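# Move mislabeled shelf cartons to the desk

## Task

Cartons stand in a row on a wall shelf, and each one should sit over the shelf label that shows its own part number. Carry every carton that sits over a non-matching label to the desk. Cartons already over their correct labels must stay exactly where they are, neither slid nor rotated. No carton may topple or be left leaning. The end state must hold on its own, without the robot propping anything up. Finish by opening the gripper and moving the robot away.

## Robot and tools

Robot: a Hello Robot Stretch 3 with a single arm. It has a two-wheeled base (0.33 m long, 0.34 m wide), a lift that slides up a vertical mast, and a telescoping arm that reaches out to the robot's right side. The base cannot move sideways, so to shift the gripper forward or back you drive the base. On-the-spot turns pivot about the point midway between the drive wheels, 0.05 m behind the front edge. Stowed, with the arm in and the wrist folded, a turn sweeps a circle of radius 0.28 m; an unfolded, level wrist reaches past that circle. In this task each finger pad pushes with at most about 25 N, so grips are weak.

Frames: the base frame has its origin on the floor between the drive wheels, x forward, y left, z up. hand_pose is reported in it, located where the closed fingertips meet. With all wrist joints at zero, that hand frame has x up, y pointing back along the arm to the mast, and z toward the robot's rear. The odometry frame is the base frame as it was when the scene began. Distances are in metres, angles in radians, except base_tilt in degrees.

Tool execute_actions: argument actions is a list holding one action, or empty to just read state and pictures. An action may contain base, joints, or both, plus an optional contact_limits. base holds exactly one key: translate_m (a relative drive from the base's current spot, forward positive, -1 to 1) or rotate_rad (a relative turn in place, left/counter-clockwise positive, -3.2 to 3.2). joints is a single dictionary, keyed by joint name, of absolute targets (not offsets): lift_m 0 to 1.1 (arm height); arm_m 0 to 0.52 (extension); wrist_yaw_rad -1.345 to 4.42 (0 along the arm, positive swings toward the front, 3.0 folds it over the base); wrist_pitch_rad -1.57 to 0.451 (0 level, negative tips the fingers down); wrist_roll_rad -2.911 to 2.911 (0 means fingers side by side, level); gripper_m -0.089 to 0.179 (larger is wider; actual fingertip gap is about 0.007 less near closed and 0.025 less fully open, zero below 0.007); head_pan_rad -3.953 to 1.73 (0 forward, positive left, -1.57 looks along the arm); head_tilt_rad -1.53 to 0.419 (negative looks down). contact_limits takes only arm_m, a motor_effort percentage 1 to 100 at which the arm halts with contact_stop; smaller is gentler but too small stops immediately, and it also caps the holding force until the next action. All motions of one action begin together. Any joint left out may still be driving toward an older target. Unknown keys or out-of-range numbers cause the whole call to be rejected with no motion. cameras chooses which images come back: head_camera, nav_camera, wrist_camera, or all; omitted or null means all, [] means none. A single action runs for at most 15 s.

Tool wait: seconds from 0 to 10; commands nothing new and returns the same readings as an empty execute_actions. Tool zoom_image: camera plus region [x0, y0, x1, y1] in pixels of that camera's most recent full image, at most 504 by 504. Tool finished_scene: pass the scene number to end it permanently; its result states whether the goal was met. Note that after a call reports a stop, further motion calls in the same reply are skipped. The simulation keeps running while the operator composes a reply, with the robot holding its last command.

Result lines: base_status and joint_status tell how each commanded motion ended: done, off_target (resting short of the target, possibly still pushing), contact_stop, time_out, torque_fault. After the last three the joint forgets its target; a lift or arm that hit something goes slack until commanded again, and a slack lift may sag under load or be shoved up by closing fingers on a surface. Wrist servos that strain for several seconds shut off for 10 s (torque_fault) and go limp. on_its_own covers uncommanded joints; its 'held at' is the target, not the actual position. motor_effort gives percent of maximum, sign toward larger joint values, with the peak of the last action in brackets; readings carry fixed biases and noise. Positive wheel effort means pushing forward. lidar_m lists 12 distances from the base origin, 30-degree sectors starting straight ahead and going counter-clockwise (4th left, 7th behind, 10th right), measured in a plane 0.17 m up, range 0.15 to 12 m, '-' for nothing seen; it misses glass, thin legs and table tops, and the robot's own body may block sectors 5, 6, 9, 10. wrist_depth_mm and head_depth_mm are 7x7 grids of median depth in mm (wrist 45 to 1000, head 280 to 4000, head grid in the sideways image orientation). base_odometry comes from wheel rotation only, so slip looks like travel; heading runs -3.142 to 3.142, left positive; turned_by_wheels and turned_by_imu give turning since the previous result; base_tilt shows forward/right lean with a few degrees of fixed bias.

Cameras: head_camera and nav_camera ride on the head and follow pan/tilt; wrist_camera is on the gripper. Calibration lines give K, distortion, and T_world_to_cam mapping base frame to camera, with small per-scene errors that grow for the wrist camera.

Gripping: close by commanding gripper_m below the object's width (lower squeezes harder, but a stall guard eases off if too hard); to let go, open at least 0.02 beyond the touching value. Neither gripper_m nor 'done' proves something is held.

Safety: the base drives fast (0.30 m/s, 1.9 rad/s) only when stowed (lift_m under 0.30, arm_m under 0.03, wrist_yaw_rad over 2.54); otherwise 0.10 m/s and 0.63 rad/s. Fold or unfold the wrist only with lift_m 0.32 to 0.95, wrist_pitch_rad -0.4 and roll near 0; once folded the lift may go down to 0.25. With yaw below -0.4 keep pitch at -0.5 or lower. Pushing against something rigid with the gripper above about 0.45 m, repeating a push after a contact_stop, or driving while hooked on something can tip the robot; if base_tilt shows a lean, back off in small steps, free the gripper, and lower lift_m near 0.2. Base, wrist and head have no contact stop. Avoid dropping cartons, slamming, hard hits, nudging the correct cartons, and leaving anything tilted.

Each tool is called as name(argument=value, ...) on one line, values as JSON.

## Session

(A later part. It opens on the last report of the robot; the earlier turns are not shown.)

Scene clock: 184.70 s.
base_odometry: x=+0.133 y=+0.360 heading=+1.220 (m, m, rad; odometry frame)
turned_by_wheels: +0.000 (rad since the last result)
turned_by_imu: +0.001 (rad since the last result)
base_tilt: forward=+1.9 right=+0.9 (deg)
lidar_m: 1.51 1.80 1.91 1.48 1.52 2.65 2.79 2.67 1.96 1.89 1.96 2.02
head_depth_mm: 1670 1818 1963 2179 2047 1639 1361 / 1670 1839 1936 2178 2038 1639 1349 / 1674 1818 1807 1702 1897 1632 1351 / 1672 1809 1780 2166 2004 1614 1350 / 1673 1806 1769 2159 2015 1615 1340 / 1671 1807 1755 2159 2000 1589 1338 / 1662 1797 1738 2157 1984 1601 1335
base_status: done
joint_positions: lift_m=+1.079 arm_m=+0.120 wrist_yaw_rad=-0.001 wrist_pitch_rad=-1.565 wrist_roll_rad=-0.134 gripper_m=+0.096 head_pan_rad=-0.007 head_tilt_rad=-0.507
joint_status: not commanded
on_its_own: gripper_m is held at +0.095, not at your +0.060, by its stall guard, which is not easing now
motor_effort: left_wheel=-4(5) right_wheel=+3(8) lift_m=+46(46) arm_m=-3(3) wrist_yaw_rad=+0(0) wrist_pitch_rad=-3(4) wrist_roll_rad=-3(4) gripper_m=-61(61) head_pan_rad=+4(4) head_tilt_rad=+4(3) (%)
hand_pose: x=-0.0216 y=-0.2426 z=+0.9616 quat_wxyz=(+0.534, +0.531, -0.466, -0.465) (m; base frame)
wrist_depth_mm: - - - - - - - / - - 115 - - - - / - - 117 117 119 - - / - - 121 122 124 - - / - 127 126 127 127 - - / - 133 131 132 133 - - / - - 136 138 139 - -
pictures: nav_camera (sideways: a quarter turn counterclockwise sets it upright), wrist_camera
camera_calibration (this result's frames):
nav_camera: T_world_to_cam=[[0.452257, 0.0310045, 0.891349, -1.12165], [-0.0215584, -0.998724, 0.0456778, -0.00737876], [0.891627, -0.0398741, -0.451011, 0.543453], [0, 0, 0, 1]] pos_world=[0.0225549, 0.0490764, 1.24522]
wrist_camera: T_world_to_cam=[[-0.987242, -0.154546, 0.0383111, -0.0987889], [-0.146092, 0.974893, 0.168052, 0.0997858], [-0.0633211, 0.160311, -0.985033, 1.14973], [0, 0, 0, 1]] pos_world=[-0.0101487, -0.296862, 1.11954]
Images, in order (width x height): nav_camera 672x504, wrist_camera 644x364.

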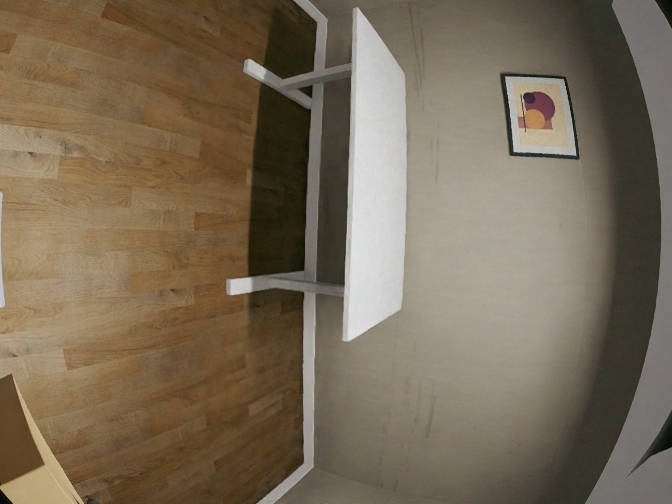

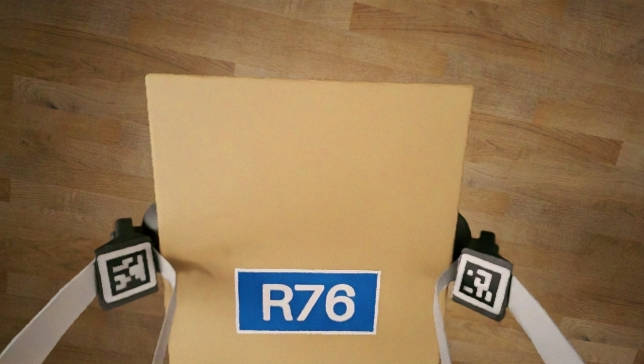

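execute_actions(actions=[{"base":{"translate_m":0.72},"joints":{"lift_m":1.1}}], cameras=[])

execute_actions(actions=[{"base":{"rotate_rad":1.56},"joints":{"head_pan_rad":-1.57,"head_tilt_rad":-0.7}}], cameras=["head_camera","nav_camera"])

execute_actions(actions=[{"joints":{"arm_m":0.47}}])

Scene clock: 199.50 s.
base_odometry: x=+0.380 y=+1.036 heading=+1.220 (m, m, rad; odometry frame)
turned_by_wheels: +0.000 (rad since the last result)
turned_by_imu: +0.000 (rad since the last result)
base_tilt: forward=+2.0 right=+0.9 (deg)
lidar_m: 0.86 1.29 1.26 1.84 1.60 2.27 3.47 2.68 1.98 1.89 1.74 0.81
head_depth_mm: 1047 1138 1241 1318 917 732 1269 / 1048 1136 1240 1214 916 725 1229 / 1052 1132 1241 1211 905 725 1221 / 1043 1130 1239 1196 905 721 1260 / 1038 1129 1235 1192 895 718 1255 / 1044 1131 1220 1179 892 716 1251 / 1037 1125 1233 1172 887 711 1248
base_status: done
joint_positions: lift_m=+1.099 arm_m=+0.120 wrist_yaw_rad=-0.001 wrist_pitch_rad=-1.565 wrist_roll_rad=-0.134 gripper_m=+0.096 head_pan_rad=-0.007 head_tilt_rad=-0.507
joint_status: all done
on_its_own: gripper_m is held at +0.095, not at your +0.060, by its stall guard, which is not easing now
motor_effort: left_wheel=-3(5) right_wheel=+3(9) lift_m=+46(48) arm_m=-4(4) wrist_yaw_rad=+0(0) wrist_pitch_rad=-3(3) wrist_roll_rad=-4(3) gripper_m=-63(61) head_pan_rad=+4(4) head_tilt_rad=+4(2) (%)
hand_pose: x=-0.0216 y=-0.2426 z=+0.9816 quat_wxyz=(+0.534, +0.531, -0.466, -0.465) (m; base frame)
wrist_depth_mm: - - - - - - - / - - 114 - - - - / - - 117 118 119 - - / - - 122 122 123 - - / - 127 126 127 128 - - / - 132 131 131 133 - - / - - 136 137 139 - -
pictures: none
No camera images: the call's "cameras" was empty. Leave "cameras" out to get every camera's image.

Scene clock: 202.90 s.
base_odometry: x=+0.380 y=+1.036 heading=+2.780 (m, m, rad; odometry frame)
turned_by_wheels: +1.560 (rad since the last result)
turned_by_imu: +1.580 (rad since the last result)
base_tilt: forward=+2.0 right=+0.7 (deg)
lidar_m: 1.84 1.56 2.26 3.49 2.70 1.98 1.89 1.75 0.81 0.82 1.28 1.26
head_depth_mm: - 1253 1270 914 747 1388 1212 / - - 1217 880 741 301 - / - - - - 350 300 - / 1058 - - - 349 299 - / 1072 1201 1140 878 348 304 - / 1070 1194 1134 888 730 1336 1212 / 1070 1185 1136 884 725 1356 1204
base_status: done
joint_positions: lift_m=+1.099 arm_m=+0.120 wrist_yaw_rad=-0.001 wrist_pitch_rad=-1.565 wrist_roll_rad=-0.134 gripper_m=+0.096 head_pan_rad=-1.563 head_tilt_rad=-0.691
joint_status: all done
on_its_own: gripper_m is held at +0.095, not at your +0.060, by its stall guard, which is not easing now
motor_effort: left_wheel=-2(10) right_wheel=+3(8) lift_m=+46(46) arm_m=-3(4) wrist_yaw_rad=+0(0) wrist_pitch_rad=-3(3) wrist_roll_rad=-4(3) gripper_m=-61(60) head_pan_rad=-4(46) head_tilt_rad=-4(21) (%)
hand_pose: x=-0.0216 y=-0.2427 z=+0.9816 quat_wxyz=(+0.534, +0.531, -0.466, -0.465) (m; base frame)
wrist_depth_mm: - - - - 394 396 401 / - - 114 - - - - / - - 117 118 119 - - / - - 121 122 123 - - / - 127 126 127 128 - - / - 132 130 131 133 - - / - - 136 138 139 - -
pictures: head_camera (sideways: a quarter turn clockwise sets it upright), nav_camera (sideways: a quarter turn counterclockwise sets it upright)
camera_calibration (this result's frames):
head_camera: T_world_to_cam=[[-0.0331218, 0.613383, -0.789091, 1.04108], [0.99945, 0.021379, -0.025333, 0.0331717], [0.00133117, -0.789496, -0.613754, 0.760317], [0, 0, 0, 1]] pos_world=[0.000316704, -0.0390201, 1.28899]
nav_camera: T_world_to_cam=[[0.038934, -0.607236, 0.793567, -0.991621], [-0.998867, -0.00189725, 0.0475547, -0.00384953], [-0.0273714, -0.794519, -0.606622, 0.751521], [0, 0, 0, 1]] pos_world=[0.0553328, -0.00505799, 1.24299]
Images, in order (width x height): head_camera 896x504, nav_camera 672x504.

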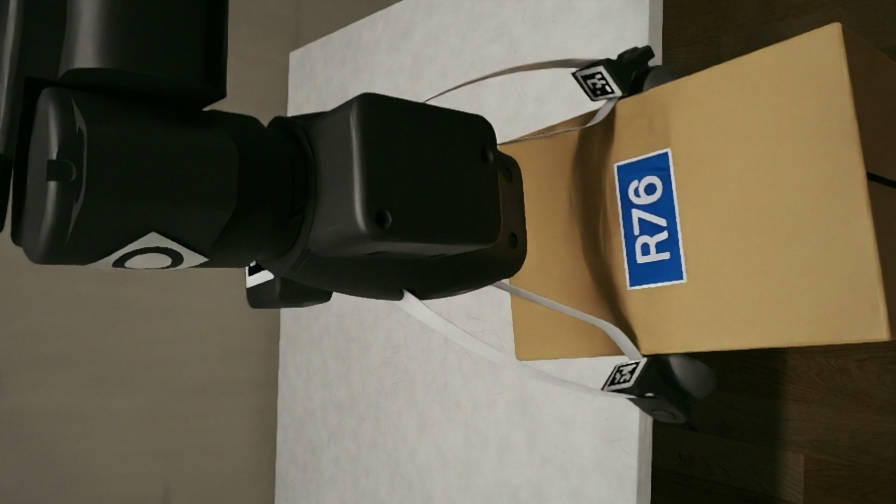

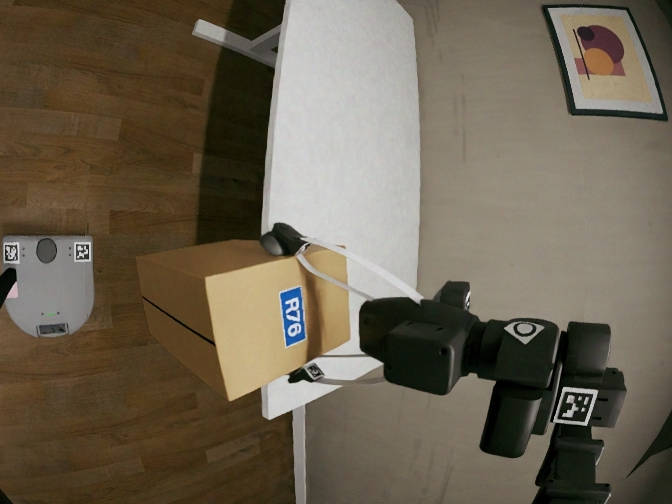

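Scene clock: 206.70 s.
base_odometry: x=+0.380 y=+1.036 heading=+2.780 (m, m, rad; odometry frame)
turned_by_wheels: +0.000 (rad since the last result)
turned_by_imu: -0.001 (rad since the last result)
base_tilt: forward=+1.9 right=+0.9 (deg)
lidar_m: 1.84 1.56 2.26 3.49 2.69 1.98 1.89 1.76 0.81 0.82 1.28 1.26
head_depth_mm: 1067 1193 1273 915 745 1390 1228 / 1068 1190 1171 907 741 1344 1220 / 1070 1189 553 597 701 1352 1222 / - 1215 557 583 680 1373 1218 / 1069 1200 1016 838 714 1374 1210 / 1071 1191 1139 887 729 1377 1209 / 1070 1194 1128 884 723 1367 1202
base_status: not commanded
joint_positions: lift_m=+1.099 arm_m=+0.470 wrist_yaw_rad=-0.001 wrist_pitch_rad=-1.565 wrist_roll_rad=-0.134 gripper_m=+0.096 head_pan_rad=-1.563 head_tilt_rad=-0.691
joint_status: all done
on_its_own: gripper_m is held at +0.095, not at your +0.060, by its stall guard, which is not easing now
motor_effort: left_wheel=-2(3) right_wheel=+3(4) lift_m=+45(46) arm_m=+4(5) wrist_yaw_rad=+0(0) wrist_pitch_rad=-3(3) wrist_roll_rad=-3(4) gripper_m=-60(61) head_pan_rad=-4(4) head_tilt_rad=-4(4) (%)
hand_pose: x=-0.0216 y=-0.5920 z=+0.9816 quat_wxyz=(+0.534, +0.531, -0.466, -0.465) (m; base frame)
wrist_depth_mm: 380 383 388 387 394 405 401 / 391 394 115 394 396 405 413 / 401 397 117 118 118 418 - / 413 413 121 122 123 430 - / - 127 126 127 128 447 - / - 132 130 132 133 - - / - - 136 138 139 - -
pictures: head_camera (sideways: a quarter turn clockwise sets it upright), nav_camera (sideways: a quarter turn counterclockwise sets it upright), wrist_camera
camera_calibration (this result's frames):
head_camera: T_world_to_cam=[[-0.0330246, 0.613554, -0.788962, 1.04091], [0.999454, 0.021224, -0.0253301, 0.033168], [0.0012035, -0.789367, -0.61392, 0.760534], [0, 0, 0, 1]] pos_world=[0.000310422, -0.0390164, 1.28898]
nav_camera: T_world_to_cam=[[0.0388379, -0.60741, 0.793438, -0.991453], [-0.998867, -0.00174701, 0.0475559, -0.00385113], [-0.0274998, -0.794386, -0.60679, 0.75174], [0, 0, 0, 1]] pos_world=[0.0553318, -0.00505346, 1.24299]
wrist_camera: T_world_to_cam=[[-0.987239, -0.15457, 0.03831, -0.153559], [-0.146114, 0.974888, 0.16806, 0.436991], [-0.0633249, 0.160317, -0.985032, 1.22544], [0, 0, 0, 1]] pos_world=[-0.0101474, -0.646212, 1.13954]
Images, in order (width x height): head_camera 896x504, nav_camera 672x504, wrist_camera 644x364.

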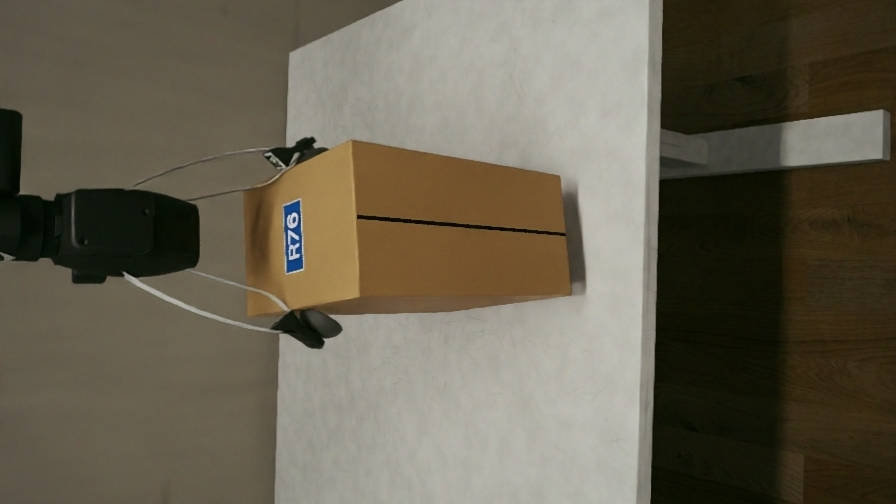

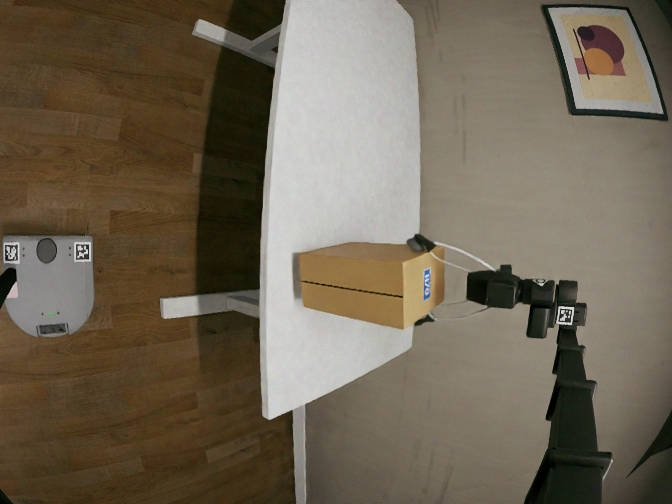

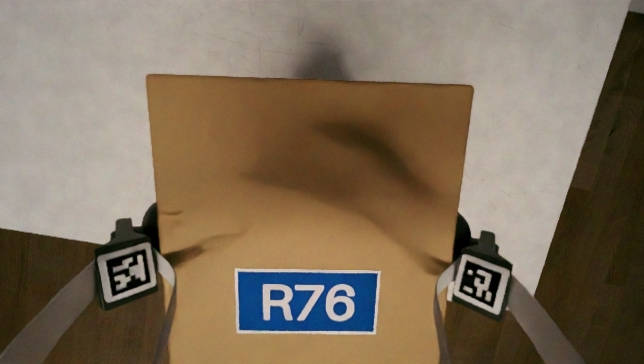

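execute_actions(actions=[{"joints":{"lift_m":1.06}}], cameras=["head_camera"])

Scene clock: 210.97 s.
base_odometry: x=+0.380 y=+1.036 heading=+2.780 (m, m, rad; odometry frame)
turned_by_wheels: +0.000 (rad since the last result)
turned_by_imu: -0.001 (rad since the last result)
base_tilt: forward=+2.0 right=+0.9 (deg)
lidar_m: 1.84 1.55 2.27 3.48 2.70 1.98 1.89 1.75 0.81 0.82 1.29 1.26
head_depth_mm: 1100 1195 1279 914 745 1390 1231 / 1072 1185 1175 904 741 1350 1219 / - 1191 658 595 702 1344 1223 / 1066 - 630 581 680 1372 1218 / 1069 1191 1121 836 712 1361 1211 / 1072 1190 1140 887 730 1364 1207 / 1073 1185 1130 882 727 1357 1198
base_status: not commanded
joint_positions: lift_m=+1.061 arm_m=+0.470 wrist_yaw_rad=-0.001 wrist_pitch_rad=-1.565 wrist_roll_rad=-0.134 gripper_m=+0.096 head_pan_rad=-1.563 head_tilt_rad=-0.691
joint_status: all done
on_its_own: gripper_m is held at +0.095, not at your +0.060, by its stall guard, which is not easing now
motor_effort: left_wheel=-3(3) right_wheel=+3(3) lift_m=+13(43) arm_m=+3(4) wrist_yaw_rad=+0(0) wrist_pitch_rad=-4(3) wrist_roll_rad=-3(4) gripper_m=-60(61) head_pan_rad=-5(4) head_tilt_rad=-4(4) (%)
hand_pose: x=-0.0216 y=-0.5920 z=+0.9430 quat_wxyz=(+0.534, +0.531, -0.466, -0.465) (m; base frame)
wrist_depth_mm: 344 348 353 354 356 364 363 / 352 353 114 358 362 365 372 / 365 364 117 118 119 379 387 / 374 375 121 122 123 393 - / 384 127 126 127 128 400 - / - 132 131 132 133 414 - / - - 136 137 139 - -
pictures: head_camera (sideways: a quarter turn clockwise sets it upright)
camera_calibration (this result's frames):
head_camera: T_world_to_cam=[[-0.0330247, 0.613554, -0.788962, 1.04091], [0.999454, 0.0212241, -0.0253301, 0.033168], [0.0012036, -0.789367, -0.61392, 0.760534], [0, 0, 0, 1]] pos_world=[0.000310427, -0.0390164, 1.28898]
Images, in order (width x height): head_camera 896x504.

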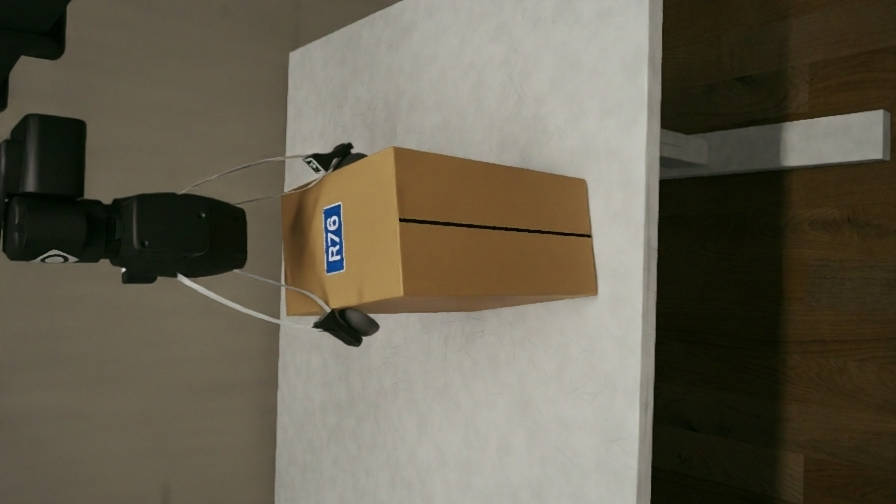

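execute_actions(actions=[{"joints":{"lift_m":1.053}}], cameras=[])

execute_actions(actions=[{"joints":{"gripper_m":0.15}}], cameras=[])

execute_actions(actions=[{"joints":{"lift_m":1.1,"wrist_roll_rad":0}}], cameras=["head_camera"])

Scene clock: 215.43 s.
base_odometry: x=+0.380 y=+1.036 heading=+2.780 (m, m, rad; odometry frame)
turned_by_wheels: +0.000 (rad since the last result)
turned_by_imu: -0.001 (rad since the last result)
base_tilt: forward=+1.9 right=+0.8 (deg)
lidar_m: 1.84 1.55 2.26 3.48 2.70 1.98 1.89 1.75 0.81 0.82 1.29 1.26
head_depth_mm: 1101 1192 1272 917 743 1392 1229 / 1086 1197 1164 909 741 1362 1209 / - 1193 1102 591 701 1352 1221 / 1068 - 644 579 682 1391 1217 / 1074 1187 1144 837 711 1366 1216 / 1071 1191 1141 890 728 1358 1203 / 1065 1196 1129 882 726 1361 1199
base_status: not commanded
joint_positions: lift_m=+1.054 arm_m=+0.470 wrist_yaw_rad=-0.001 wrist_pitch_rad=-1.565 wrist_roll_rad=-0.134 gripper_m=+0.096 head_pan_rad=-1.563 head_tilt_rad=-0.691
joint_status: all done
on_its_own: gripper_m is held at +0.095, not at your +0.060, by its stall guard, which is not easing now
motor_effort: left_wheel=-3(4) right_wheel=+3(4) lift_m=+10(14) arm_m=+3(3) wrist_yaw_rad=+1(1) wrist_pitch_rad=-4(4) wrist_roll_rad=-3(4) gripper_m=-60(61) head_pan_rad=-4(3) head_tilt_rad=-3(4) (%)
hand_pose: x=-0.0216 y=-0.5922 z=+0.9362 quat_wxyz=(+0.534, +0.531, -0.467, -0.464) (m; base frame)
wrist_depth_mm: 338 343 344 348 354 354 357 / 348 349 117 353 358 363 367 / 358 359 119 120 121 375 377 / 368 369 122 124 125 384 394 / 377 127 126 128 129 395 - / - 131 130 131 133 409 - / - - 134 135 137 - -
pictures: none
No camera images: the call's "cameras" was empty. Leave "cameras" out to get every camera's image.

Scene clock: 216.47 s.
base_odometry: x=+0.380 y=+1.036 heading=+2.780 (m, m, rad; odometry frame)
turned_by_wheels: +0.000 (rad since the last result)
turned_by_imu: +0.000 (rad since the last result)
base_tilt: forward=+2.1 right=+0.8 (deg)
lidar_m: 1.84 1.56 2.27 3.47 2.70 1.98 1.89 1.75 0.81 0.82 1.28 1.26
head_depth_mm: 1105 1209 1280 912 744 1393 1231 / 1083 1191 1172 907 740 1358 1209 / - 1198 862 593 700 1341 1222 / 1073 - 644 580 682 1372 1221 / 1072 1193 1140 835 711 1376 1209 / 1070 1195 1136 885 729 1363 1211 / 1067 1194 1129 881 728 1362 1194
base_status: not commanded
joint_positions: lift_m=+1.054 arm_m=+0.470 wrist_yaw_rad=-0.001 wrist_pitch_rad=-1.565 wrist_roll_rad=-0.134 gripper_m=+0.142 head_pan_rad=-1.563 head_tilt_rad=-0.691
joint_status: gripper_m off_target (ended at +0.142, target +0.150)
motor_effort: left_wheel=-3(3) right_wheel=+3(3) lift_m=+13(13) arm_m=+3(3) wrist_yaw_rad=+0(0) wrist_pitch_rad=-4(4) wrist_roll_rad=-4(4) gripper_m=+100(100) head_pan_rad=-5(4) head_tilt_rad=-4(4) (%)
hand_pose: x=-0.0216 y=-0.5922 z=+0.9361 quat_wxyz=(+0.534, +0.531, -0.467, -0.464) (m; base frame)
wrist_depth_mm: 339 342 345 346 352 352 360 / 346 349 118 119 120 362 365 / 358 359 120 121 122 374 378 / 371 368 124 124 126 380 392 / 377 128 127 128 129 394 - / - 132 131 132 133 405 - / - - 135 136 138 - -
pictures: none
No camera images: the call's "cameras" was empty. Leave "cameras" out to get every camera's image.

Scene clock: 217.73 s.
base_odometry: x=+0.380 y=+1.036 heading=+2.780 (m, m, rad; odometry frame)
turned_by_wheels: +0.000 (rad since the last result)
turned_by_imu: +0.000 (rad since the last result)
base_tilt: forward=+2.0 right=+0.7 (deg)
lidar_m: 1.84 1.55 2.27 3.48 2.69 1.98 1.89 1.75 0.81 0.82 1.28 1.26
head_depth_mm: 1072 1202 1278 914 746 1391 1228 / 1071 1188 1163 906 741 1355 1211 / 1072 1211 858 594 702 1356 1221 / 1051 1237 648 580 680 1373 1219 / 1071 1190 1059 837 713 1376 1211 / 1064 1193 1139 887 729 1379 1207 / 1067 1195 1125 885 725 1360 1203
base_status: not commanded
joint_positions: lift_m=+1.099 arm_m=+0.470 wrist_yaw_rad=-0.001 wrist_pitch_rad=-1.565 wrist_roll_rad=-0.007 gripper_m=+0.150 head_pan_rad=-1.563 head_tilt_rad=-0.691
joint_status: all done
on_its_own: gripper_m moved +0.008 to your old target +0.150
motor_effort: left_wheel=-3(3) right_wheel=+3(3) lift_m=+45(47) arm_m=+4(3) wrist_yaw_rad=+0(1) wrist_pitch_rad=-3(3) wrist_roll_rad=+5(6) gripper_m=+1(100) head_pan_rad=-5(5) head_tilt_rad=-3(4) (%)
hand_pose: x=-0.0216 y=-0.5920 z=+0.9816 quat_wxyz=(+0.503, +0.500, -0.500, -0.497) (m; base frame)
wrist_depth_mm: 382 381 382 391 396 400 406 / 389 395 395 395 402 407 - / 406 407 164 166 414 418 - / 414 419 170 171 173 434 - / 425 426 175 175 177 444 - / - - 181 180 184 - - / - - 186 187 190 - -
pictures: head_camera (sideways: a quarter turn clockwise sets it upright)
camera_calibration (this result's frames):
head_camera: T_world_to_cam=[[-0.0330247, 0.613554, -0.788962, 1.04091], [0.999454, 0.0212241, -0.0253301, 0.033168], [0.0012036, -0.789367, -0.61392, 0.760534], [0, 0, 0, 1]] pos_world=[0.000310427, -0.0390164, 1.28898]
Images, in order (width x height): head_camera 896x504.

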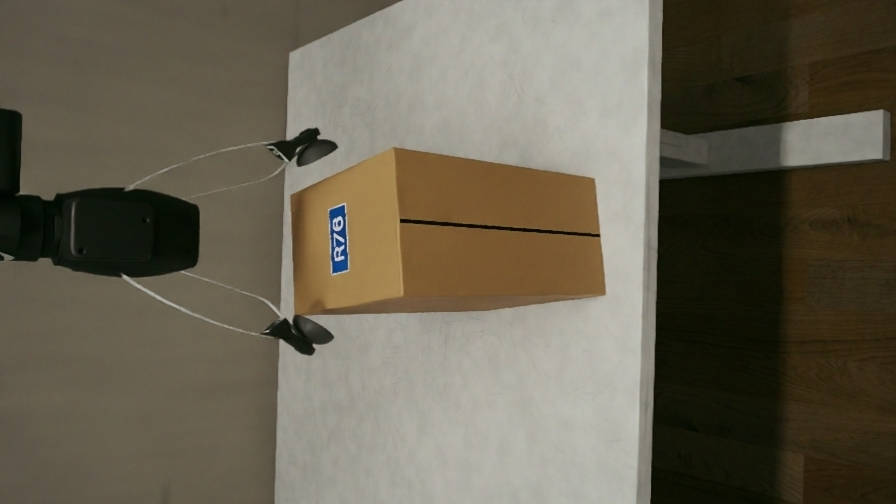

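execute_actions(actions=[{"joints":{"arm_m":0,"gripper_m":0.179}}], cameras=[])

execute_actions(actions=[{"base":{"rotate_rad":1.40},"joints":{"wrist_pitch_rad":-0.4,"lift_m":0.9}}], cameras=[])

execute_actions(actions=[{"joints":{"wrist_yaw_rad":3.0,"gripper_m":0.04,"lift_m":0.4,"head_pan_rad":0}}], cameras=[])

execute_actions(actions=[{"joints":{"lift_m":0.27}}], cameras=[])

execute_actions(actions=[{"base":{"translate_m":1.0}}], cameras=[])

execute_actions(actions=[{"base":{"translate_m":1.0}}], cameras=[])

execute_actions(actions=[{"base":{"translate_m":0.79}}], cameras=["nav_camera"])

execute_actions(actions=[{"base":{"rotate_rad":1.685},"joints":{"head_pan_rad":-1.57,"head_tilt_rad":-0.6,"lift_m":0.45}}])

Scene clock: 234.43 s.
base_odometry: x=+0.380 y=+1.036 heading=+2.780 (m, m, rad; odometry frame)
turned_by_wheels: +0.000 (rad since the last result)
turned_by_imu: -0.001 (rad since the last result)
base_tilt: forward=+1.9 right=+0.9 (deg)
lidar_m: 1.84 1.55 2.26 3.48 2.70 1.98 1.89 1.75 0.81 0.82 1.28 1.26
head_depth_mm: - - - - - - - / - - - - - - - / - - - - - - - / 1089 1175 - - - - - / 1065 1192 1100 854 733 1313 1198 / 1067 1199 1134 889 726 1396 1211 / 1066 1188 1130 883 727 1363 1219
base_status: not commanded
joint_positions: lift_m=+1.099 arm_m=+0.000 wrist_yaw_rad=-0.001 wrist_pitch_rad=-1.566 wrist_roll_rad=-0.006 gripper_m=+0.179 head_pan_rad=-1.563 head_tilt_rad=-0.691
joint_status: all done
motor_effort: left_wheel=-3(2) right_wheel=+4(3) lift_m=+45(45) arm_m=-3(5) wrist_yaw_rad=+0(0) wrist_pitch_rad=-2(3) wrist_roll_rad=+4(5) gripper_m=+3(100) head_pan_rad=-4(4) head_tilt_rad=-4(4) (%)
hand_pose: x=-0.0216 y=-0.1224 z=+0.9816 quat_wxyz=(+0.503, +0.500, -0.499, -0.498) (m; base frame)
wrist_depth_mm: - - - - - - - / - - - - - - - / - - - - - - - / - - - - - - - / - - - - - - - / - - - - - - - / - - - - - - -
pictures: none
No camera images: the call's "cameras" was empty. Leave "cameras" out to get every camera's image.

Scene clock: 237.63 s.
base_odometry: x=+0.380 y=+1.036 heading=-2.103 (m, m, rad; odometry frame)
turned_by_wheels: +1.400 (rad since the last result)
turned_by_imu: +1.417 (rad since the last result)
base_tilt: forward=+2.0 right=+0.9 (deg)
lidar_m: 3.48 3.30 2.10 1.89 1.89 1.36 0.81 1.24 1.26 1.83 1.56 1.85
head_depth_mm: 1713 1945 1172 1885 1733 - - / 1684 1905 2064 2061 1768 - - / 1658 1851 2094 2014 1766 - - / 1641 1816 2073 2036 1795 - - / 1620 1789 2045 2017 1659 1377 1219 / 1589 1768 1973 1999 1666 1399 1206 / 1549 1735 1937 1988 1634 1395 1206
base_status: done
joint_positions: lift_m=+0.901 arm_m=+0.000 wrist_yaw_rad=-0.001 wrist_pitch_rad=-0.418 wrist_roll_rad=-0.006 gripper_m=+0.179 head_pan_rad=-1.563 head_tilt_rad=-0.691
joint_status: all done
motor_effort: left_wheel=-2(10) right_wheel=+3(8) lift_m=+12(41) arm_m=-4(3) wrist_yaw_rad=+0(0) wrist_pitch_rad=+9(11) wrist_roll_rad=+4(4) gripper_m=+0(1) head_pan_rad=-3(5) head_tilt_rad=-4(4) (%)
hand_pose: x=-0.0217 y=-0.3697 z=+0.9134 quat_wxyz=(+0.694, +0.147, -0.689, -0.147) (m; base frame)
wrist_depth_mm: - - - - - - - / - - - - - - - / - - - - - 780 800 / - - - - - 600 600 / - - - - - - 474 / - - - - - - 403 / - - - - - - -
pictures: none
No camera images: the call's "cameras" was empty. Leave "cameras" out to get every camera's image.

Scene clock: 243.00 s.
base_odometry: x=+0.380 y=+1.036 heading=-2.103 (m, m, rad; odometry frame)
turned_by_wheels: +0.000 (rad since the last result)
turned_by_imu: -0.001 (rad since the last result)
base_tilt: forward=+1.9 right=+0.8 (deg)
lidar_m: 3.48 3.28 2.10 1.89 1.90 1.36 0.81 1.24 1.26 1.84 1.56 1.86
head_depth_mm: 3269 3516 2647 2039 1676 1433 1223 / 3262 3481 2653 2057 1688 1419 1227 / 3202 3494 2634 2048 1668 1411 1224 / 3070 3400 2657 2038 1659 1412 1221 / 2903 3312 2582 2019 1651 1393 1216 / 2940 3217 2574 2026 1641 1389 1214 / 2808 3229 2538 1992 1640 1392 1211
base_status: not commanded
joint_positions: lift_m=+0.401 arm_m=+0.000 wrist_yaw_rad=+2.997 wrist_pitch_rad=-0.417 wrist_roll_rad=-0.005 gripper_m=+0.040 head_pan_rad=-0.007 head_tilt_rad=-0.691
joint_status: all done
motor_effort: left_wheel=-3(2) right_wheel=+3(3) lift_m=+12(13) arm_m=-3(4) wrist_yaw_rad=+1(3) wrist_pitch_rad=+9(9) wrist_roll_rad=+4(4) gripper_m=+1(100) head_pan_rad=+3(48) head_tilt_rad=-4(3) (%)
hand_pose: x=+0.0111 y=+0.0769 z=+0.4136 quat_wxyz=(+0.196, +0.699, +0.097, +0.681) (m; base frame)
wrist_depth_mm: - - - - - - - / - - - - - - - / - - - - - - - / 904 886 929 946 950 992 - / 719 751 - 768 777 795 808 / 615 630 - 642 644 658 669 / 526 530 - 560 559 563 574
pictures: none
No camera images: the call's "cameras" was empty. Leave "cameras" out to get every camera's image.

Scene clock: 245.00 s.
base_odometry: x=+0.380 y=+1.036 heading=-2.103 (m, m, rad; odometry frame)
turned_by_wheels: +0.000 (rad since the last result)
turned_by_imu: +0.000 (rad since the last result)
base_tilt: forward=+2.0 right=+0.8 (deg)
lidar_m: 3.48 3.30 2.10 1.89 1.90 1.36 0.81 1.24 1.26 1.84 1.55 1.85
head_depth_mm: 3287 3571 2663 2056 1687 1419 1229 / 3295 3541 2632 2037 1669 1414 1219 / 3170 3487 2615 2020 1675 1413 1222 / 3062 3403 2611 2003 1673 1401 1216 / 2928 3351 2622 2025 1647 1400 1214 / 2998 3262 2591 1999 1654 1400 1207 / 2820 3206 2551 1999 1640 1398 1200
base_status: not commanded
joint_positions: lift_m=+0.271 arm_m=+0.000 wrist_yaw_rad=+2.997 wrist_pitch_rad=-0.417 wrist_roll_rad=-0.005 gripper_m=+0.040 head_pan_rad=-0.007 head_tilt_rad=-0.691
joint_status: all done
motor_effort: left_wheel=-2(2) right_wheel=+3(3) lift_m=+13(13) arm_m=-3(2) wrist_yaw_rad=+1(2) wrist_pitch_rad=+9(9) wrist_roll_rad=+3(4) gripper_m=+0(1) head_pan_rad=+1(4) head_tilt_rad=-4(4) (%)
hand_pose: x=+0.0110 y=+0.0769 z=+0.2836 quat_wxyz=(+0.196, +0.699, +0.097, +0.681) (m; base frame)
wrist_depth_mm: - - - - - - - / - - - - - - - / 857 852 919 935 953 - - / 672 678 709 719 744 732 748 / 544 555 - 569 585 593 615 / 464 489 - 501 494 504 501 / - - - - 417 428 437
pictures: none
No camera images: the call's "cameras" was empty. Leave "cameras" out to get every camera's image.

Scene clock: 250.10 s.
base_odometry: x=-0.128 y=+0.175 heading=-2.103 (m, m, rad; odometry frame)
turned_by_wheels: +0.000 (rad since the last result)
turned_by_imu: +0.003 (rad since the last result)
base_tilt: forward=+1.9 right=+0.7 (deg)
lidar_m: 2.53 2.53 2.28 2.07 2.09 2.43 1.80 1.95 1.84 1.36 1.30 2.07
head_depth_mm: 2400 2690 2699 2070 1672 1424 1230 / 2337 2635 2614 2054 1668 1423 1225 / 2302 2607 2593 2029 1667 1409 1222 / 2226 2504 2588 2012 1664 1400 1218 / 2134 2446 2571 2032 1655 1407 1210 / 2100 2442 2546 1997 1645 1394 1208 / 2109 2388 2529 2007 1631 1392 1203
base_status: done
joint_positions: lift_m=+0.271 arm_m=+0.000 wrist_yaw_rad=+2.998 wrist_pitch_rad=-0.417 wrist_roll_rad=-0.005 gripper_m=+0.040 head_pan_rad=-0.007 head_tilt_rad=-0.692
joint_status: not commanded
motor_effort: left_wheel=-3(10) right_wheel=+4(12) lift_m=+13(13) arm_m=-3(3) wrist_yaw_rad=+1(1) wrist_pitch_rad=+9(9) wrist_roll_rad=+4(4) gripper_m=-1(0) head_pan_rad=+3(3) head_tilt_rad=-4(4) (%)
hand_pose: x=+0.0109 y=+0.0769 z=+0.2836 quat_wxyz=(+0.196, +0.698, +0.097, +0.681) (m; base frame)
wrist_depth_mm: - - - - - - - / - - - - - - - / 856 851 915 929 972 - - / 673 692 707 729 737 760 772 / 545 557 - 586 584 607 606 / 465 489 - 498 489 508 513 / - - - - 416 427 434
pictures: none
No camera images: the call's "cameras" was empty. Leave "cameras" out to get every camera's image.

Scene clock: 255.20 s.
base_odometry: x=-0.635 y=-0.687 heading=-2.104 (m, m, rad; odometry frame)
turned_by_wheels: +0.000 (rad since the last result)
turned_by_imu: +0.003 (rad since the last result)
base_tilt: forward=+1.9 right=+0.8 (deg)
lidar_m: 1.55 1.56 1.91 2.23 2.25 2.72 2.80 2.61 1.40 1.16 1.53 1.70
head_depth_mm: 1432 1616 1857 2008 1692 1419 1230 / 1417 1585 1813 1999 1679 1415 1209 / 1394 1552 1758 1941 1675 1414 1218 / 1368 1475 1732 1897 1663 1403 1211 / 1346 1417 1698 1882 1648 1408 1209 / 1330 1394 1381 1850 1648 1392 1212 / 1310 1274 1358 1819 1655 1393 1200
base_status: done
joint_positions: lift_m=+0.271 arm_m=+0.000 wrist_yaw_rad=+2.998 wrist_pitch_rad=-0.417 wrist_roll_rad=-0.005 gripper_m=+0.040 head_pan_rad=-0.007 head_tilt_rad=-0.692
joint_status: not commanded
motor_effort: left_wheel=-4(10) right_wheel=+4(11) lift_m=+13(12) arm_m=-3(3) wrist_yaw_rad=+1(2) wrist_pitch_rad=+9(9) wrist_roll_rad=+3(3) gripper_m=+0(1) head_pan_rad=+3(2) head_tilt_rad=-4(3) (%)
hand_pose: x=+0.0109 y=+0.0769 z=+0.2836 quat_wxyz=(+0.196, +0.698, +0.097, +0.681) (m; base frame)
wrist_depth_mm: - - - - - - - / - - - - - - - / 867 863 925 954 983 - - / 669 686 720 719 735 738 769 / 546 548 - 573 592 593 603 / 462 480 - 491 495 495 512 / - - - - 419 425 427
pictures: none
No camera images: the call's "cameras" was empty. Leave "cameras" out to get every camera's image.

Scene clock: 259.70 s.
base_odometry: x=-1.037 y=-1.367 heading=-2.104 (m, m, rad; odometry frame)
turned_by_wheels: +0.000 (rad since the last result)
turned_by_imu: +0.002 (rad since the last result)
base_tilt: forward=+2.1 right=+1.0 (deg)
lidar_m: 0.77 0.78 0.96 1.92 2.37 2.93 3.56 1.88 1.42 1.39 1.32 0.85
head_depth_mm: 695 783 890 1038 1226 1388 1228 / 686 767 872 1014 1201 1383 1224 / 674 754 853 979 1081 1352 1226 / 662 743 832 751 754 1331 1218 / 655 728 822 723 735 1313 1214 / 642 714 805 874 751 1293 1208 / 631 701 791 718 682 1249 1208
base_status: done
joint_positions: lift_m=+0.271 arm_m=+0.000 wrist_yaw_rad=+2.998 wrist_pitch_rad=-0.417 wrist_roll_rad=-0.005 gripper_m=+0.040 head_pan_rad=-0.007 head_tilt_rad=-0.692
joint_status: not commanded
motor_effort: left_wheel=-3(10) right_wheel=+3(11) lift_m=+13(13) arm_m=-3(3) wrist_yaw_rad=+1(1) wrist_pitch_rad=+9(8) wrist_roll_rad=+4(4) gripper_m=-2(1) head_pan_rad=+4(4) head_tilt_rad=-4(4) (%)
hand_pose: x=+0.0109 y=+0.0769 z=+0.2836 quat_wxyz=(+0.196, +0.698, +0.097, +0.681) (m; base frame)
wrist_depth_mm: - - - - - 893 682 / - - - - - 915 690 / 861 845 917 945 972 870 717 / 676 671 704 716 730 739 692 / 559 551 - 576 591 599 613 / 461 485 - 498 489 495 503 / - - - - 422 428 431
pictures: nav_camera (sideways: a quarter turn counterclockwise sets it upright)
camera_calibration (this result's frames):
nav_camera: T_world_to_cam=[[0.608735, 0.0300019, 0.792806, -0.994105], [-0.0127181, -0.998787, 0.047562, -0.00987448], [0.793272, -0.0390357, -0.607615, 0.747807], [0, 0, 0, 1]] pos_world=[0.0118071, 0.0491536, 1.24298]
Images, in order (width x height): nav_camera 672x504.

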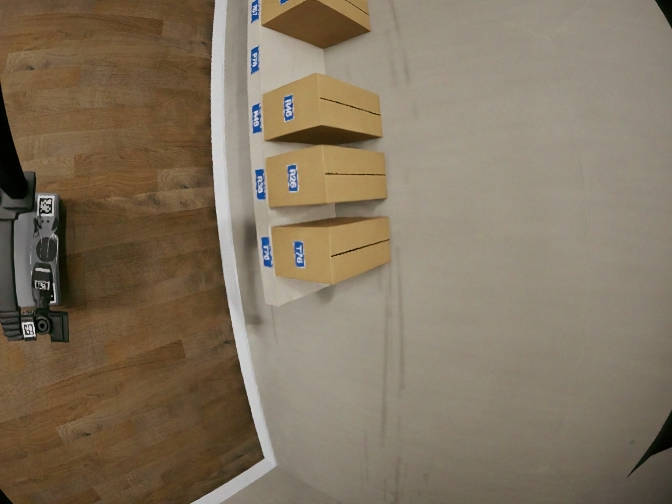

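Scene clock: 263.27 s.
base_odometry: x=-1.037 y=-1.367 heading=-0.419 (m, m, rad; odometry frame)
turned_by_wheels: +1.685 (rad since the last result)
turned_by_imu: +1.704 (rad since the last result)
base_tilt: forward=+1.9 right=+0.8 (deg)
lidar_m: 2.35 2.42 3.19 3.54 1.92 1.42 1.39 1.15 0.81 0.77 0.79 1.05
head_depth_mm: 656 723 808 907 1039 1219 1286 / 657 723 802 902 1010 1188 1272 / 650 717 799 866 698 790 1278 / 648 714 792 845 697 763 1273 / 646 710 789 853 772 780 1263 / 644 707 783 818 682 754 1257 / 638 703 779 831 728 768 1250
base_status: done
joint_positions: lift_m=+0.449 arm_m=+0.000 wrist_yaw_rad=+2.998 wrist_pitch_rad=-0.417 wrist_roll_rad=-0.005 gripper_m=+0.040 head_pan_rad=-1.563 head_tilt_rad=-0.605
joint_status: all done
motor_effort: left_wheel=-2(12) right_wheel=+3(12) lift_m=+45(47) arm_m=-3(3) wrist_yaw_rad=+1(1) wrist_pitch_rad=+9(9) wrist_roll_rad=+4(4) gripper_m=+0(1) head_pan_rad=-5(44) head_tilt_rad=+2(12) (%)
hand_pose: x=+0.0109 y=+0.0769 z=+0.4621 quat_wxyz=(+0.196, +0.698, +0.097, +0.681) (m; base frame)
wrist_depth_mm: - - - - - - - / - - - - - - - / - - - - - - - / 958 959 - - - - - / 781 789 - 827 869 849 890 / 672 660 - 682 704 705 738 / 579 581 576 601 613 601 618
pictures: head_camera (sideways: a quarter turn clockwise sets it upright), nav_camera (sideways: a quarter turn counterclockwise sets it upright), wrist_camera
camera_calibration (this result's frames):
head_camera: T_world_to_cam=[[-0.0326043, 0.543657, -0.838674, 1.10571], [0.999467, 0.019208, -0.026404, 0.0345689], [0.00175446, -0.839087, -0.543994, 0.669559], [0, 0, 0, 1]] pos_world=[0.000325931, -0.0399757, 1.29248]
nav_camera: T_world_to_cam=[[0.0384134, -0.537151, 0.842611, -1.05556], [-0.998898, 0.00210271, 0.0468788, -0.00297465], [-0.0269527, -0.843484, -0.536478, 0.660262], [0, 0, 0, 1]] pos_world=[0.0553722, -0.0100677, 1.24378]
wrist_camera: T_world_to_cam=[[0.98541, -0.165378, 0.0402209, -0.0197055], [-0.0592566, -0.554895, -0.829808, 0.45474], [0.159551, 0.815317, -0.556598, 0.357782], [0, 0, 0, 1]] pos_world=[-0.01072, -0.0426319, 0.577281]
Images, in order (width x height): head_camera 896x504, nav_camera 672x504, wrist_camera 644x364.

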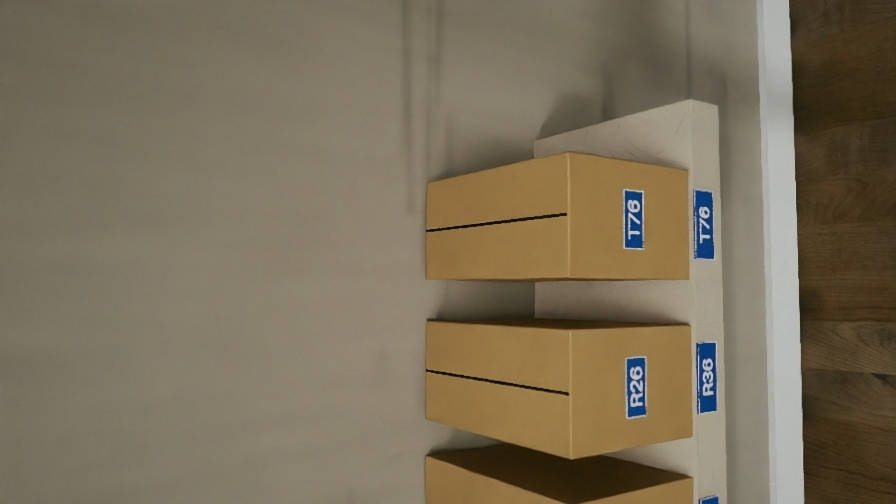

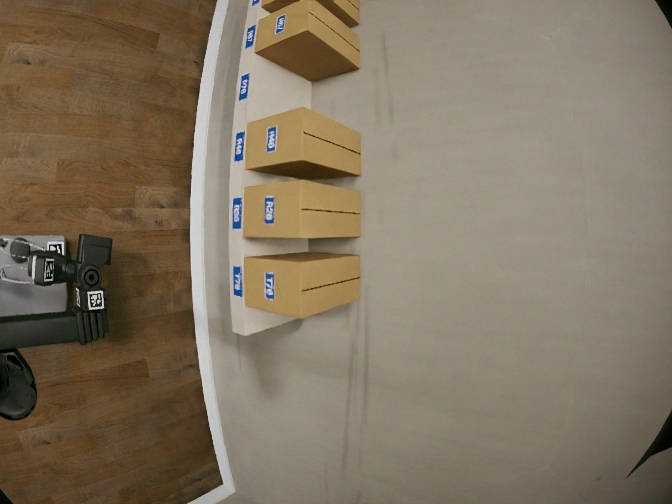

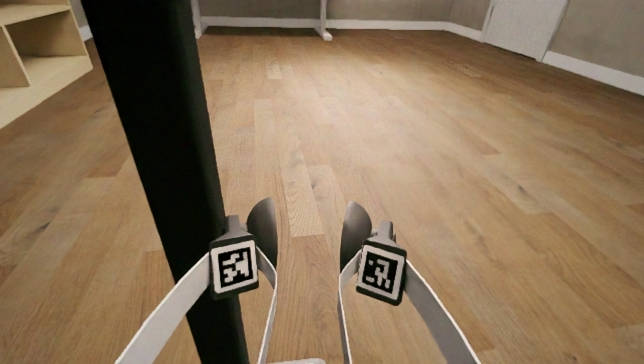

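execute_actions(actions=[{"base":{"rotate_rad":0.035},"joints":{"wrist_yaw_rad":0,"gripper_m":0.135}}], cameras=[])

execute_actions(actions=[{"base":{"translate_m":0.122},"joints":{"wrist_pitch_rad":-1.3}}], cameras=[])

execute_actions(actions=[{"joints":{"lift_m":1.08,"gripper_m":0.135}}], cameras=[])

execute_actions(actions=[{"joints":{"arm_m":0.38}}])

Scene clock: 272.10 s.
base_odometry: x=-1.037 y=-1.367 heading=-0.384 (m, m, rad; odometry frame)
turned_by_wheels: +0.035 (rad since the last result)
turned_by_imu: +0.034 (rad since the last result)
base_tilt: forward=+1.9 right=+0.9 (deg)
lidar_m: 2.36 2.43 3.29 3.55 1.97 1.42 1.39 1.11 0.81 0.77 0.80 1.09
head_depth_mm: 648 715 795 897 1021 1186 1280 / 650 715 797 890 964 816 1280 / 649 714 792 832 694 769 1274 / 646 713 794 857 705 783 1271 / 648 712 792 845 691 763 1269 / 645 709 786 843 689 763 1263 / 646 711 787 821 710 774 1260
base_status: done
joint_positions: lift_m=+0.449 arm_m=+0.000 wrist_yaw_rad=+0.003 wrist_pitch_rad=-0.417 wrist_roll_rad=-0.005 gripper_m=+0.135 head_pan_rad=-1.563 head_tilt_rad=-0.605
joint_status: all done
motor_effort: left_wheel=-3(10) right_wheel=+4(8) lift_m=+45(45) arm_m=-3(3) wrist_yaw_rad=-2(0) wrist_pitch_rad=+9(9) wrist_roll_rad=+3(3) gripper_m=+22(100) head_pan_rad=-5(4) head_tilt_rad=+3(2) (%)
hand_pose: x=-0.0208 y=-0.3698 z=+0.4621 quat_wxyz=(+0.694, +0.148, -0.689, -0.145) (m; base frame)
wrist_depth_mm: 479 475 476 479 478 475 475 / 514 516 513 512 518 523 510 / 571 566 571 570 565 575 572 / 632 633 616 626 630 623 642 / 694 691 692 717 712 690 701 / 677 642 690 688 705 752 725 / 584 593 594 589 603 612 628
pictures: none
No camera images: the call's "cameras" was empty. Leave "cameras" out to get every camera's image.

Scene clock: 274.27 s.
base_odometry: x=-0.924 y=-1.413 heading=-0.384 (m, m, rad; odometry frame)
turned_by_wheels: +0.000 (rad since the last result)
turned_by_imu: +0.000 (rad since the last result)
base_tilt: forward=+2.1 right=+0.8 (deg)
lidar_m: 2.23 2.32 3.14 3.56 1.98 1.50 1.51 1.10 0.80 0.77 0.80 1.09
head_depth_mm: 650 716 794 863 707 788 1278 / 650 714 792 838 700 764 1278 / 648 713 788 856 785 782 1270 / 646 712 789 829 690 762 1270 / 647 712 788 850 807 779 1261 / 645 709 789 818 689 759 1260 / 645 708 784 866 704 794 1254
base_status: done
joint_positions: lift_m=+0.449 arm_m=+0.000 wrist_yaw_rad=+0.003 wrist_pitch_rad=-1.299 wrist_roll_rad=-0.005 gripper_m=+0.135 head_pan_rad=-1.563 head_tilt_rad=-0.605
joint_status: all done
motor_effort: left_wheel=-3(4) right_wheel=+3(8) lift_m=+45(45) arm_m=-3(3) wrist_yaw_rad=-1(3) wrist_pitch_rad=-1(8) wrist_roll_rad=+3(4) gripper_m=+1(7) head_pan_rad=-4(5) head_tilt_rad=+2(3) (%)
hand_pose: x=-0.0215 y=-0.1907 z=+0.3346 quat_wxyz=(+0.565, +0.430, -0.561, -0.426) (m; base frame)
wrist_depth_mm: 521 513 516 527 532 538 545 / 503 504 506 522 532 540 544 / 496 496 501 508 515 513 529 / 488 491 493 504 505 518 521 / 479 486 489 505 504 499 508 / 467 479 476 - - 497 502 / 466 469 473 - - - 499
pictures: none
No camera images: the call's "cameras" was empty. Leave "cameras" out to get every camera's image.

Scene clock: 280.83 s.
base_odometry: x=-0.924 y=-1.413 heading=-0.384 (m, m, rad; odometry frame)
turned_by_wheels: +0.000 (rad since the last result)
turned_by_imu: -0.001 (rad since the last result)
base_tilt: forward=+2.0 right=+0.8 (deg)
lidar_m: 2.23 2.32 3.15 3.54 1.97 1.50 1.51 1.10 0.80 0.77 0.80 1.09
head_depth_mm: 627 - - - - - 1297 / 628 - - - - - - / 628 - - - - - - / 630 - 799 - - - - / 645 713 789 854 818 764 1241 / 644 707 789 818 687 754 1272 / 646 706 785 869 703 797 1255
base_status: not commanded
joint_positions: lift_m=+1.079 arm_m=+0.000 wrist_yaw_rad=+0.003 wrist_pitch_rad=-1.300 wrist_roll_rad=-0.005 gripper_m=+0.135 head_pan_rad=-1.563 head_tilt_rad=-0.605
joint_status: all done
motor_effort: left_wheel=-3(3) right_wheel=+3(3) lift_m=+45(46) arm_m=-3(3) wrist_yaw_rad=-2(1) wrist_pitch_rad=-1(1) wrist_roll_rad=+4(4) gripper_m=+0(1) head_pan_rad=-5(5) head_tilt_rad=+3(3) (%)
hand_pose: x=-0.0215 y=-0.1907 z=+0.9646 quat_wxyz=(+0.565, +0.430, -0.561, -0.426) (m; base frame)
wrist_depth_mm: - 546 527 524 519 849 917 / - - - - - - - / - - - - - - - / - - - - - - - / - - - - - - - / - - - - - - - / - - - - - - -
pictures: none
No camera images: the call's "cameras" was empty. Leave "cameras" out to get every camera's image.

Scene clock: 284.83 s.
base_odometry: x=-0.924 y=-1.413 heading=-0.384 (m, m, rad; odometry frame)
turned_by_wheels: +0.000 (rad since the last result)
turned_by_imu: -0.001 (rad since the last result)
base_tilt: forward=+1.9 right=+0.8 (deg)
lidar_m: 2.23 2.31 3.13 3.55 1.97 1.51 1.51 1.10 0.80 0.77 0.80 1.09
head_depth_mm: 670 715 793 863 707 789 1287 / 657 724 792 835 701 768 1286 / - 725 802 858 785 784 1281 / 646 - 813 825 690 764 1267 / 645 712 792 851 808 781 1260 / 645 709 788 816 688 754 1258 / 644 708 787 868 701 793 1257
base_status: not commanded
joint_positions: lift_m=+1.079 arm_m=+0.380 wrist_yaw_rad=+0.001 wrist_pitch_rad=-1.301 wrist_roll_rad=-0.005 gripper_m=+0.135 head_pan_rad=-1.563 head_tilt_rad=-0.605
joint_status: all done
motor_effort: left_wheel=-3(3) right_wheel=+3(3) lift_m=+45(45) arm_m=+4(4) wrist_yaw_rad=-1(2) wrist_pitch_rad=+0(0) wrist_roll_rad=+4(3) gripper_m=+2(0) head_pan_rad=-5(4) head_tilt_rad=+2(2) (%)
hand_pose: x=-0.0216 y=-0.5698 z=+0.9646 quat_wxyz=(+0.564, +0.429, -0.561, -0.427) (m; base frame)
wrist_depth_mm: 344 312 316 319 316 315 307 / 458 309 318 314 329 324 420 / 474 303 314 311 324 318 656 / 475 300 308 307 316 315 - / 465 295 300 305 347 309 - / - - - - - 308 - / - - - - - - -
pictures: head_camera (sideways: a quarter turn clockwise sets it upright), nav_camera (sideways: a quarter turn counterclockwise sets it upright), wrist_camera
camera_calibration (this result's frames):
head_camera: T_world_to_cam=[[-0.0324994, 0.543663, -0.838674, 1.10571], [0.99947, 0.0190152, -0.026404, 0.0345688], [0.00159262, -0.839088, -0.543993, 0.669559], [0, 0, 0, 1]] pos_world=[0.000318221, -0.0399746, 1.29248]
nav_camera: T_world_to_cam=[[0.0383098, -0.537158, 0.842611, -1.05556], [-0.998898, 0.0022954, 0.0468788, -0.00297465], [-0.0271154, -0.843479, -0.536478, 0.660263], [0, 0, 0, 1]] pos_world=[0.0553702, -0.0100772, 1.24378]
wrist_camera: T_world_to_cam=[[-0.998916, -0.0170774, 0.0432941, -0.0761662], [-0.0211602, 0.995188, -0.095674, 0.686867], [-0.0414519, -0.0964864, -0.994471, 1.06841], [0, 0, 0, 1]] pos_world=[-0.0172618, -0.581775, 1.13152]
Images, in order (width x height): head_camera 896x504, nav_camera 672x504, wrist_camera 644x364.

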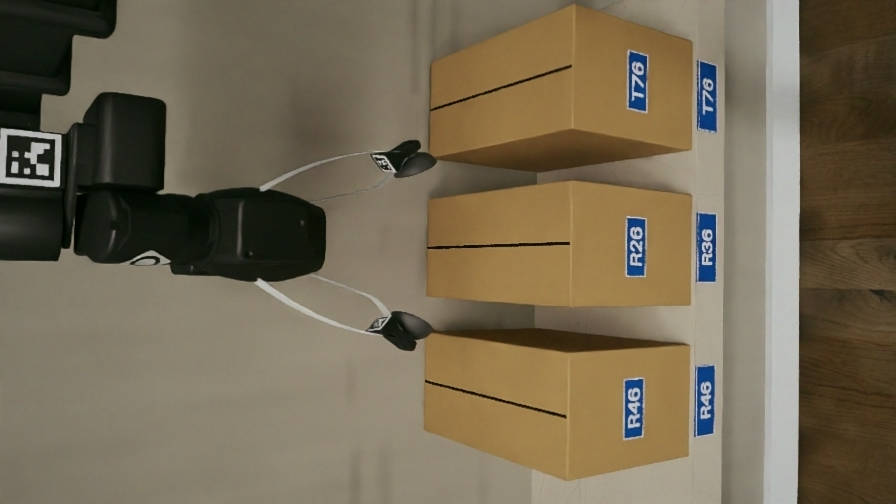

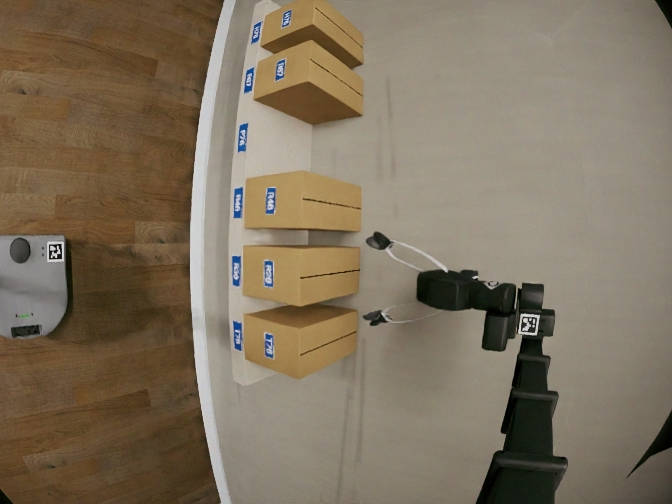

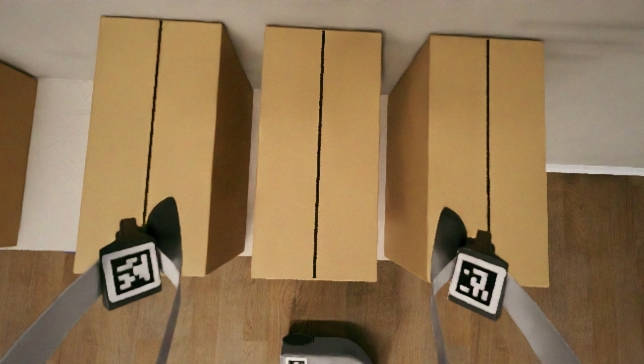

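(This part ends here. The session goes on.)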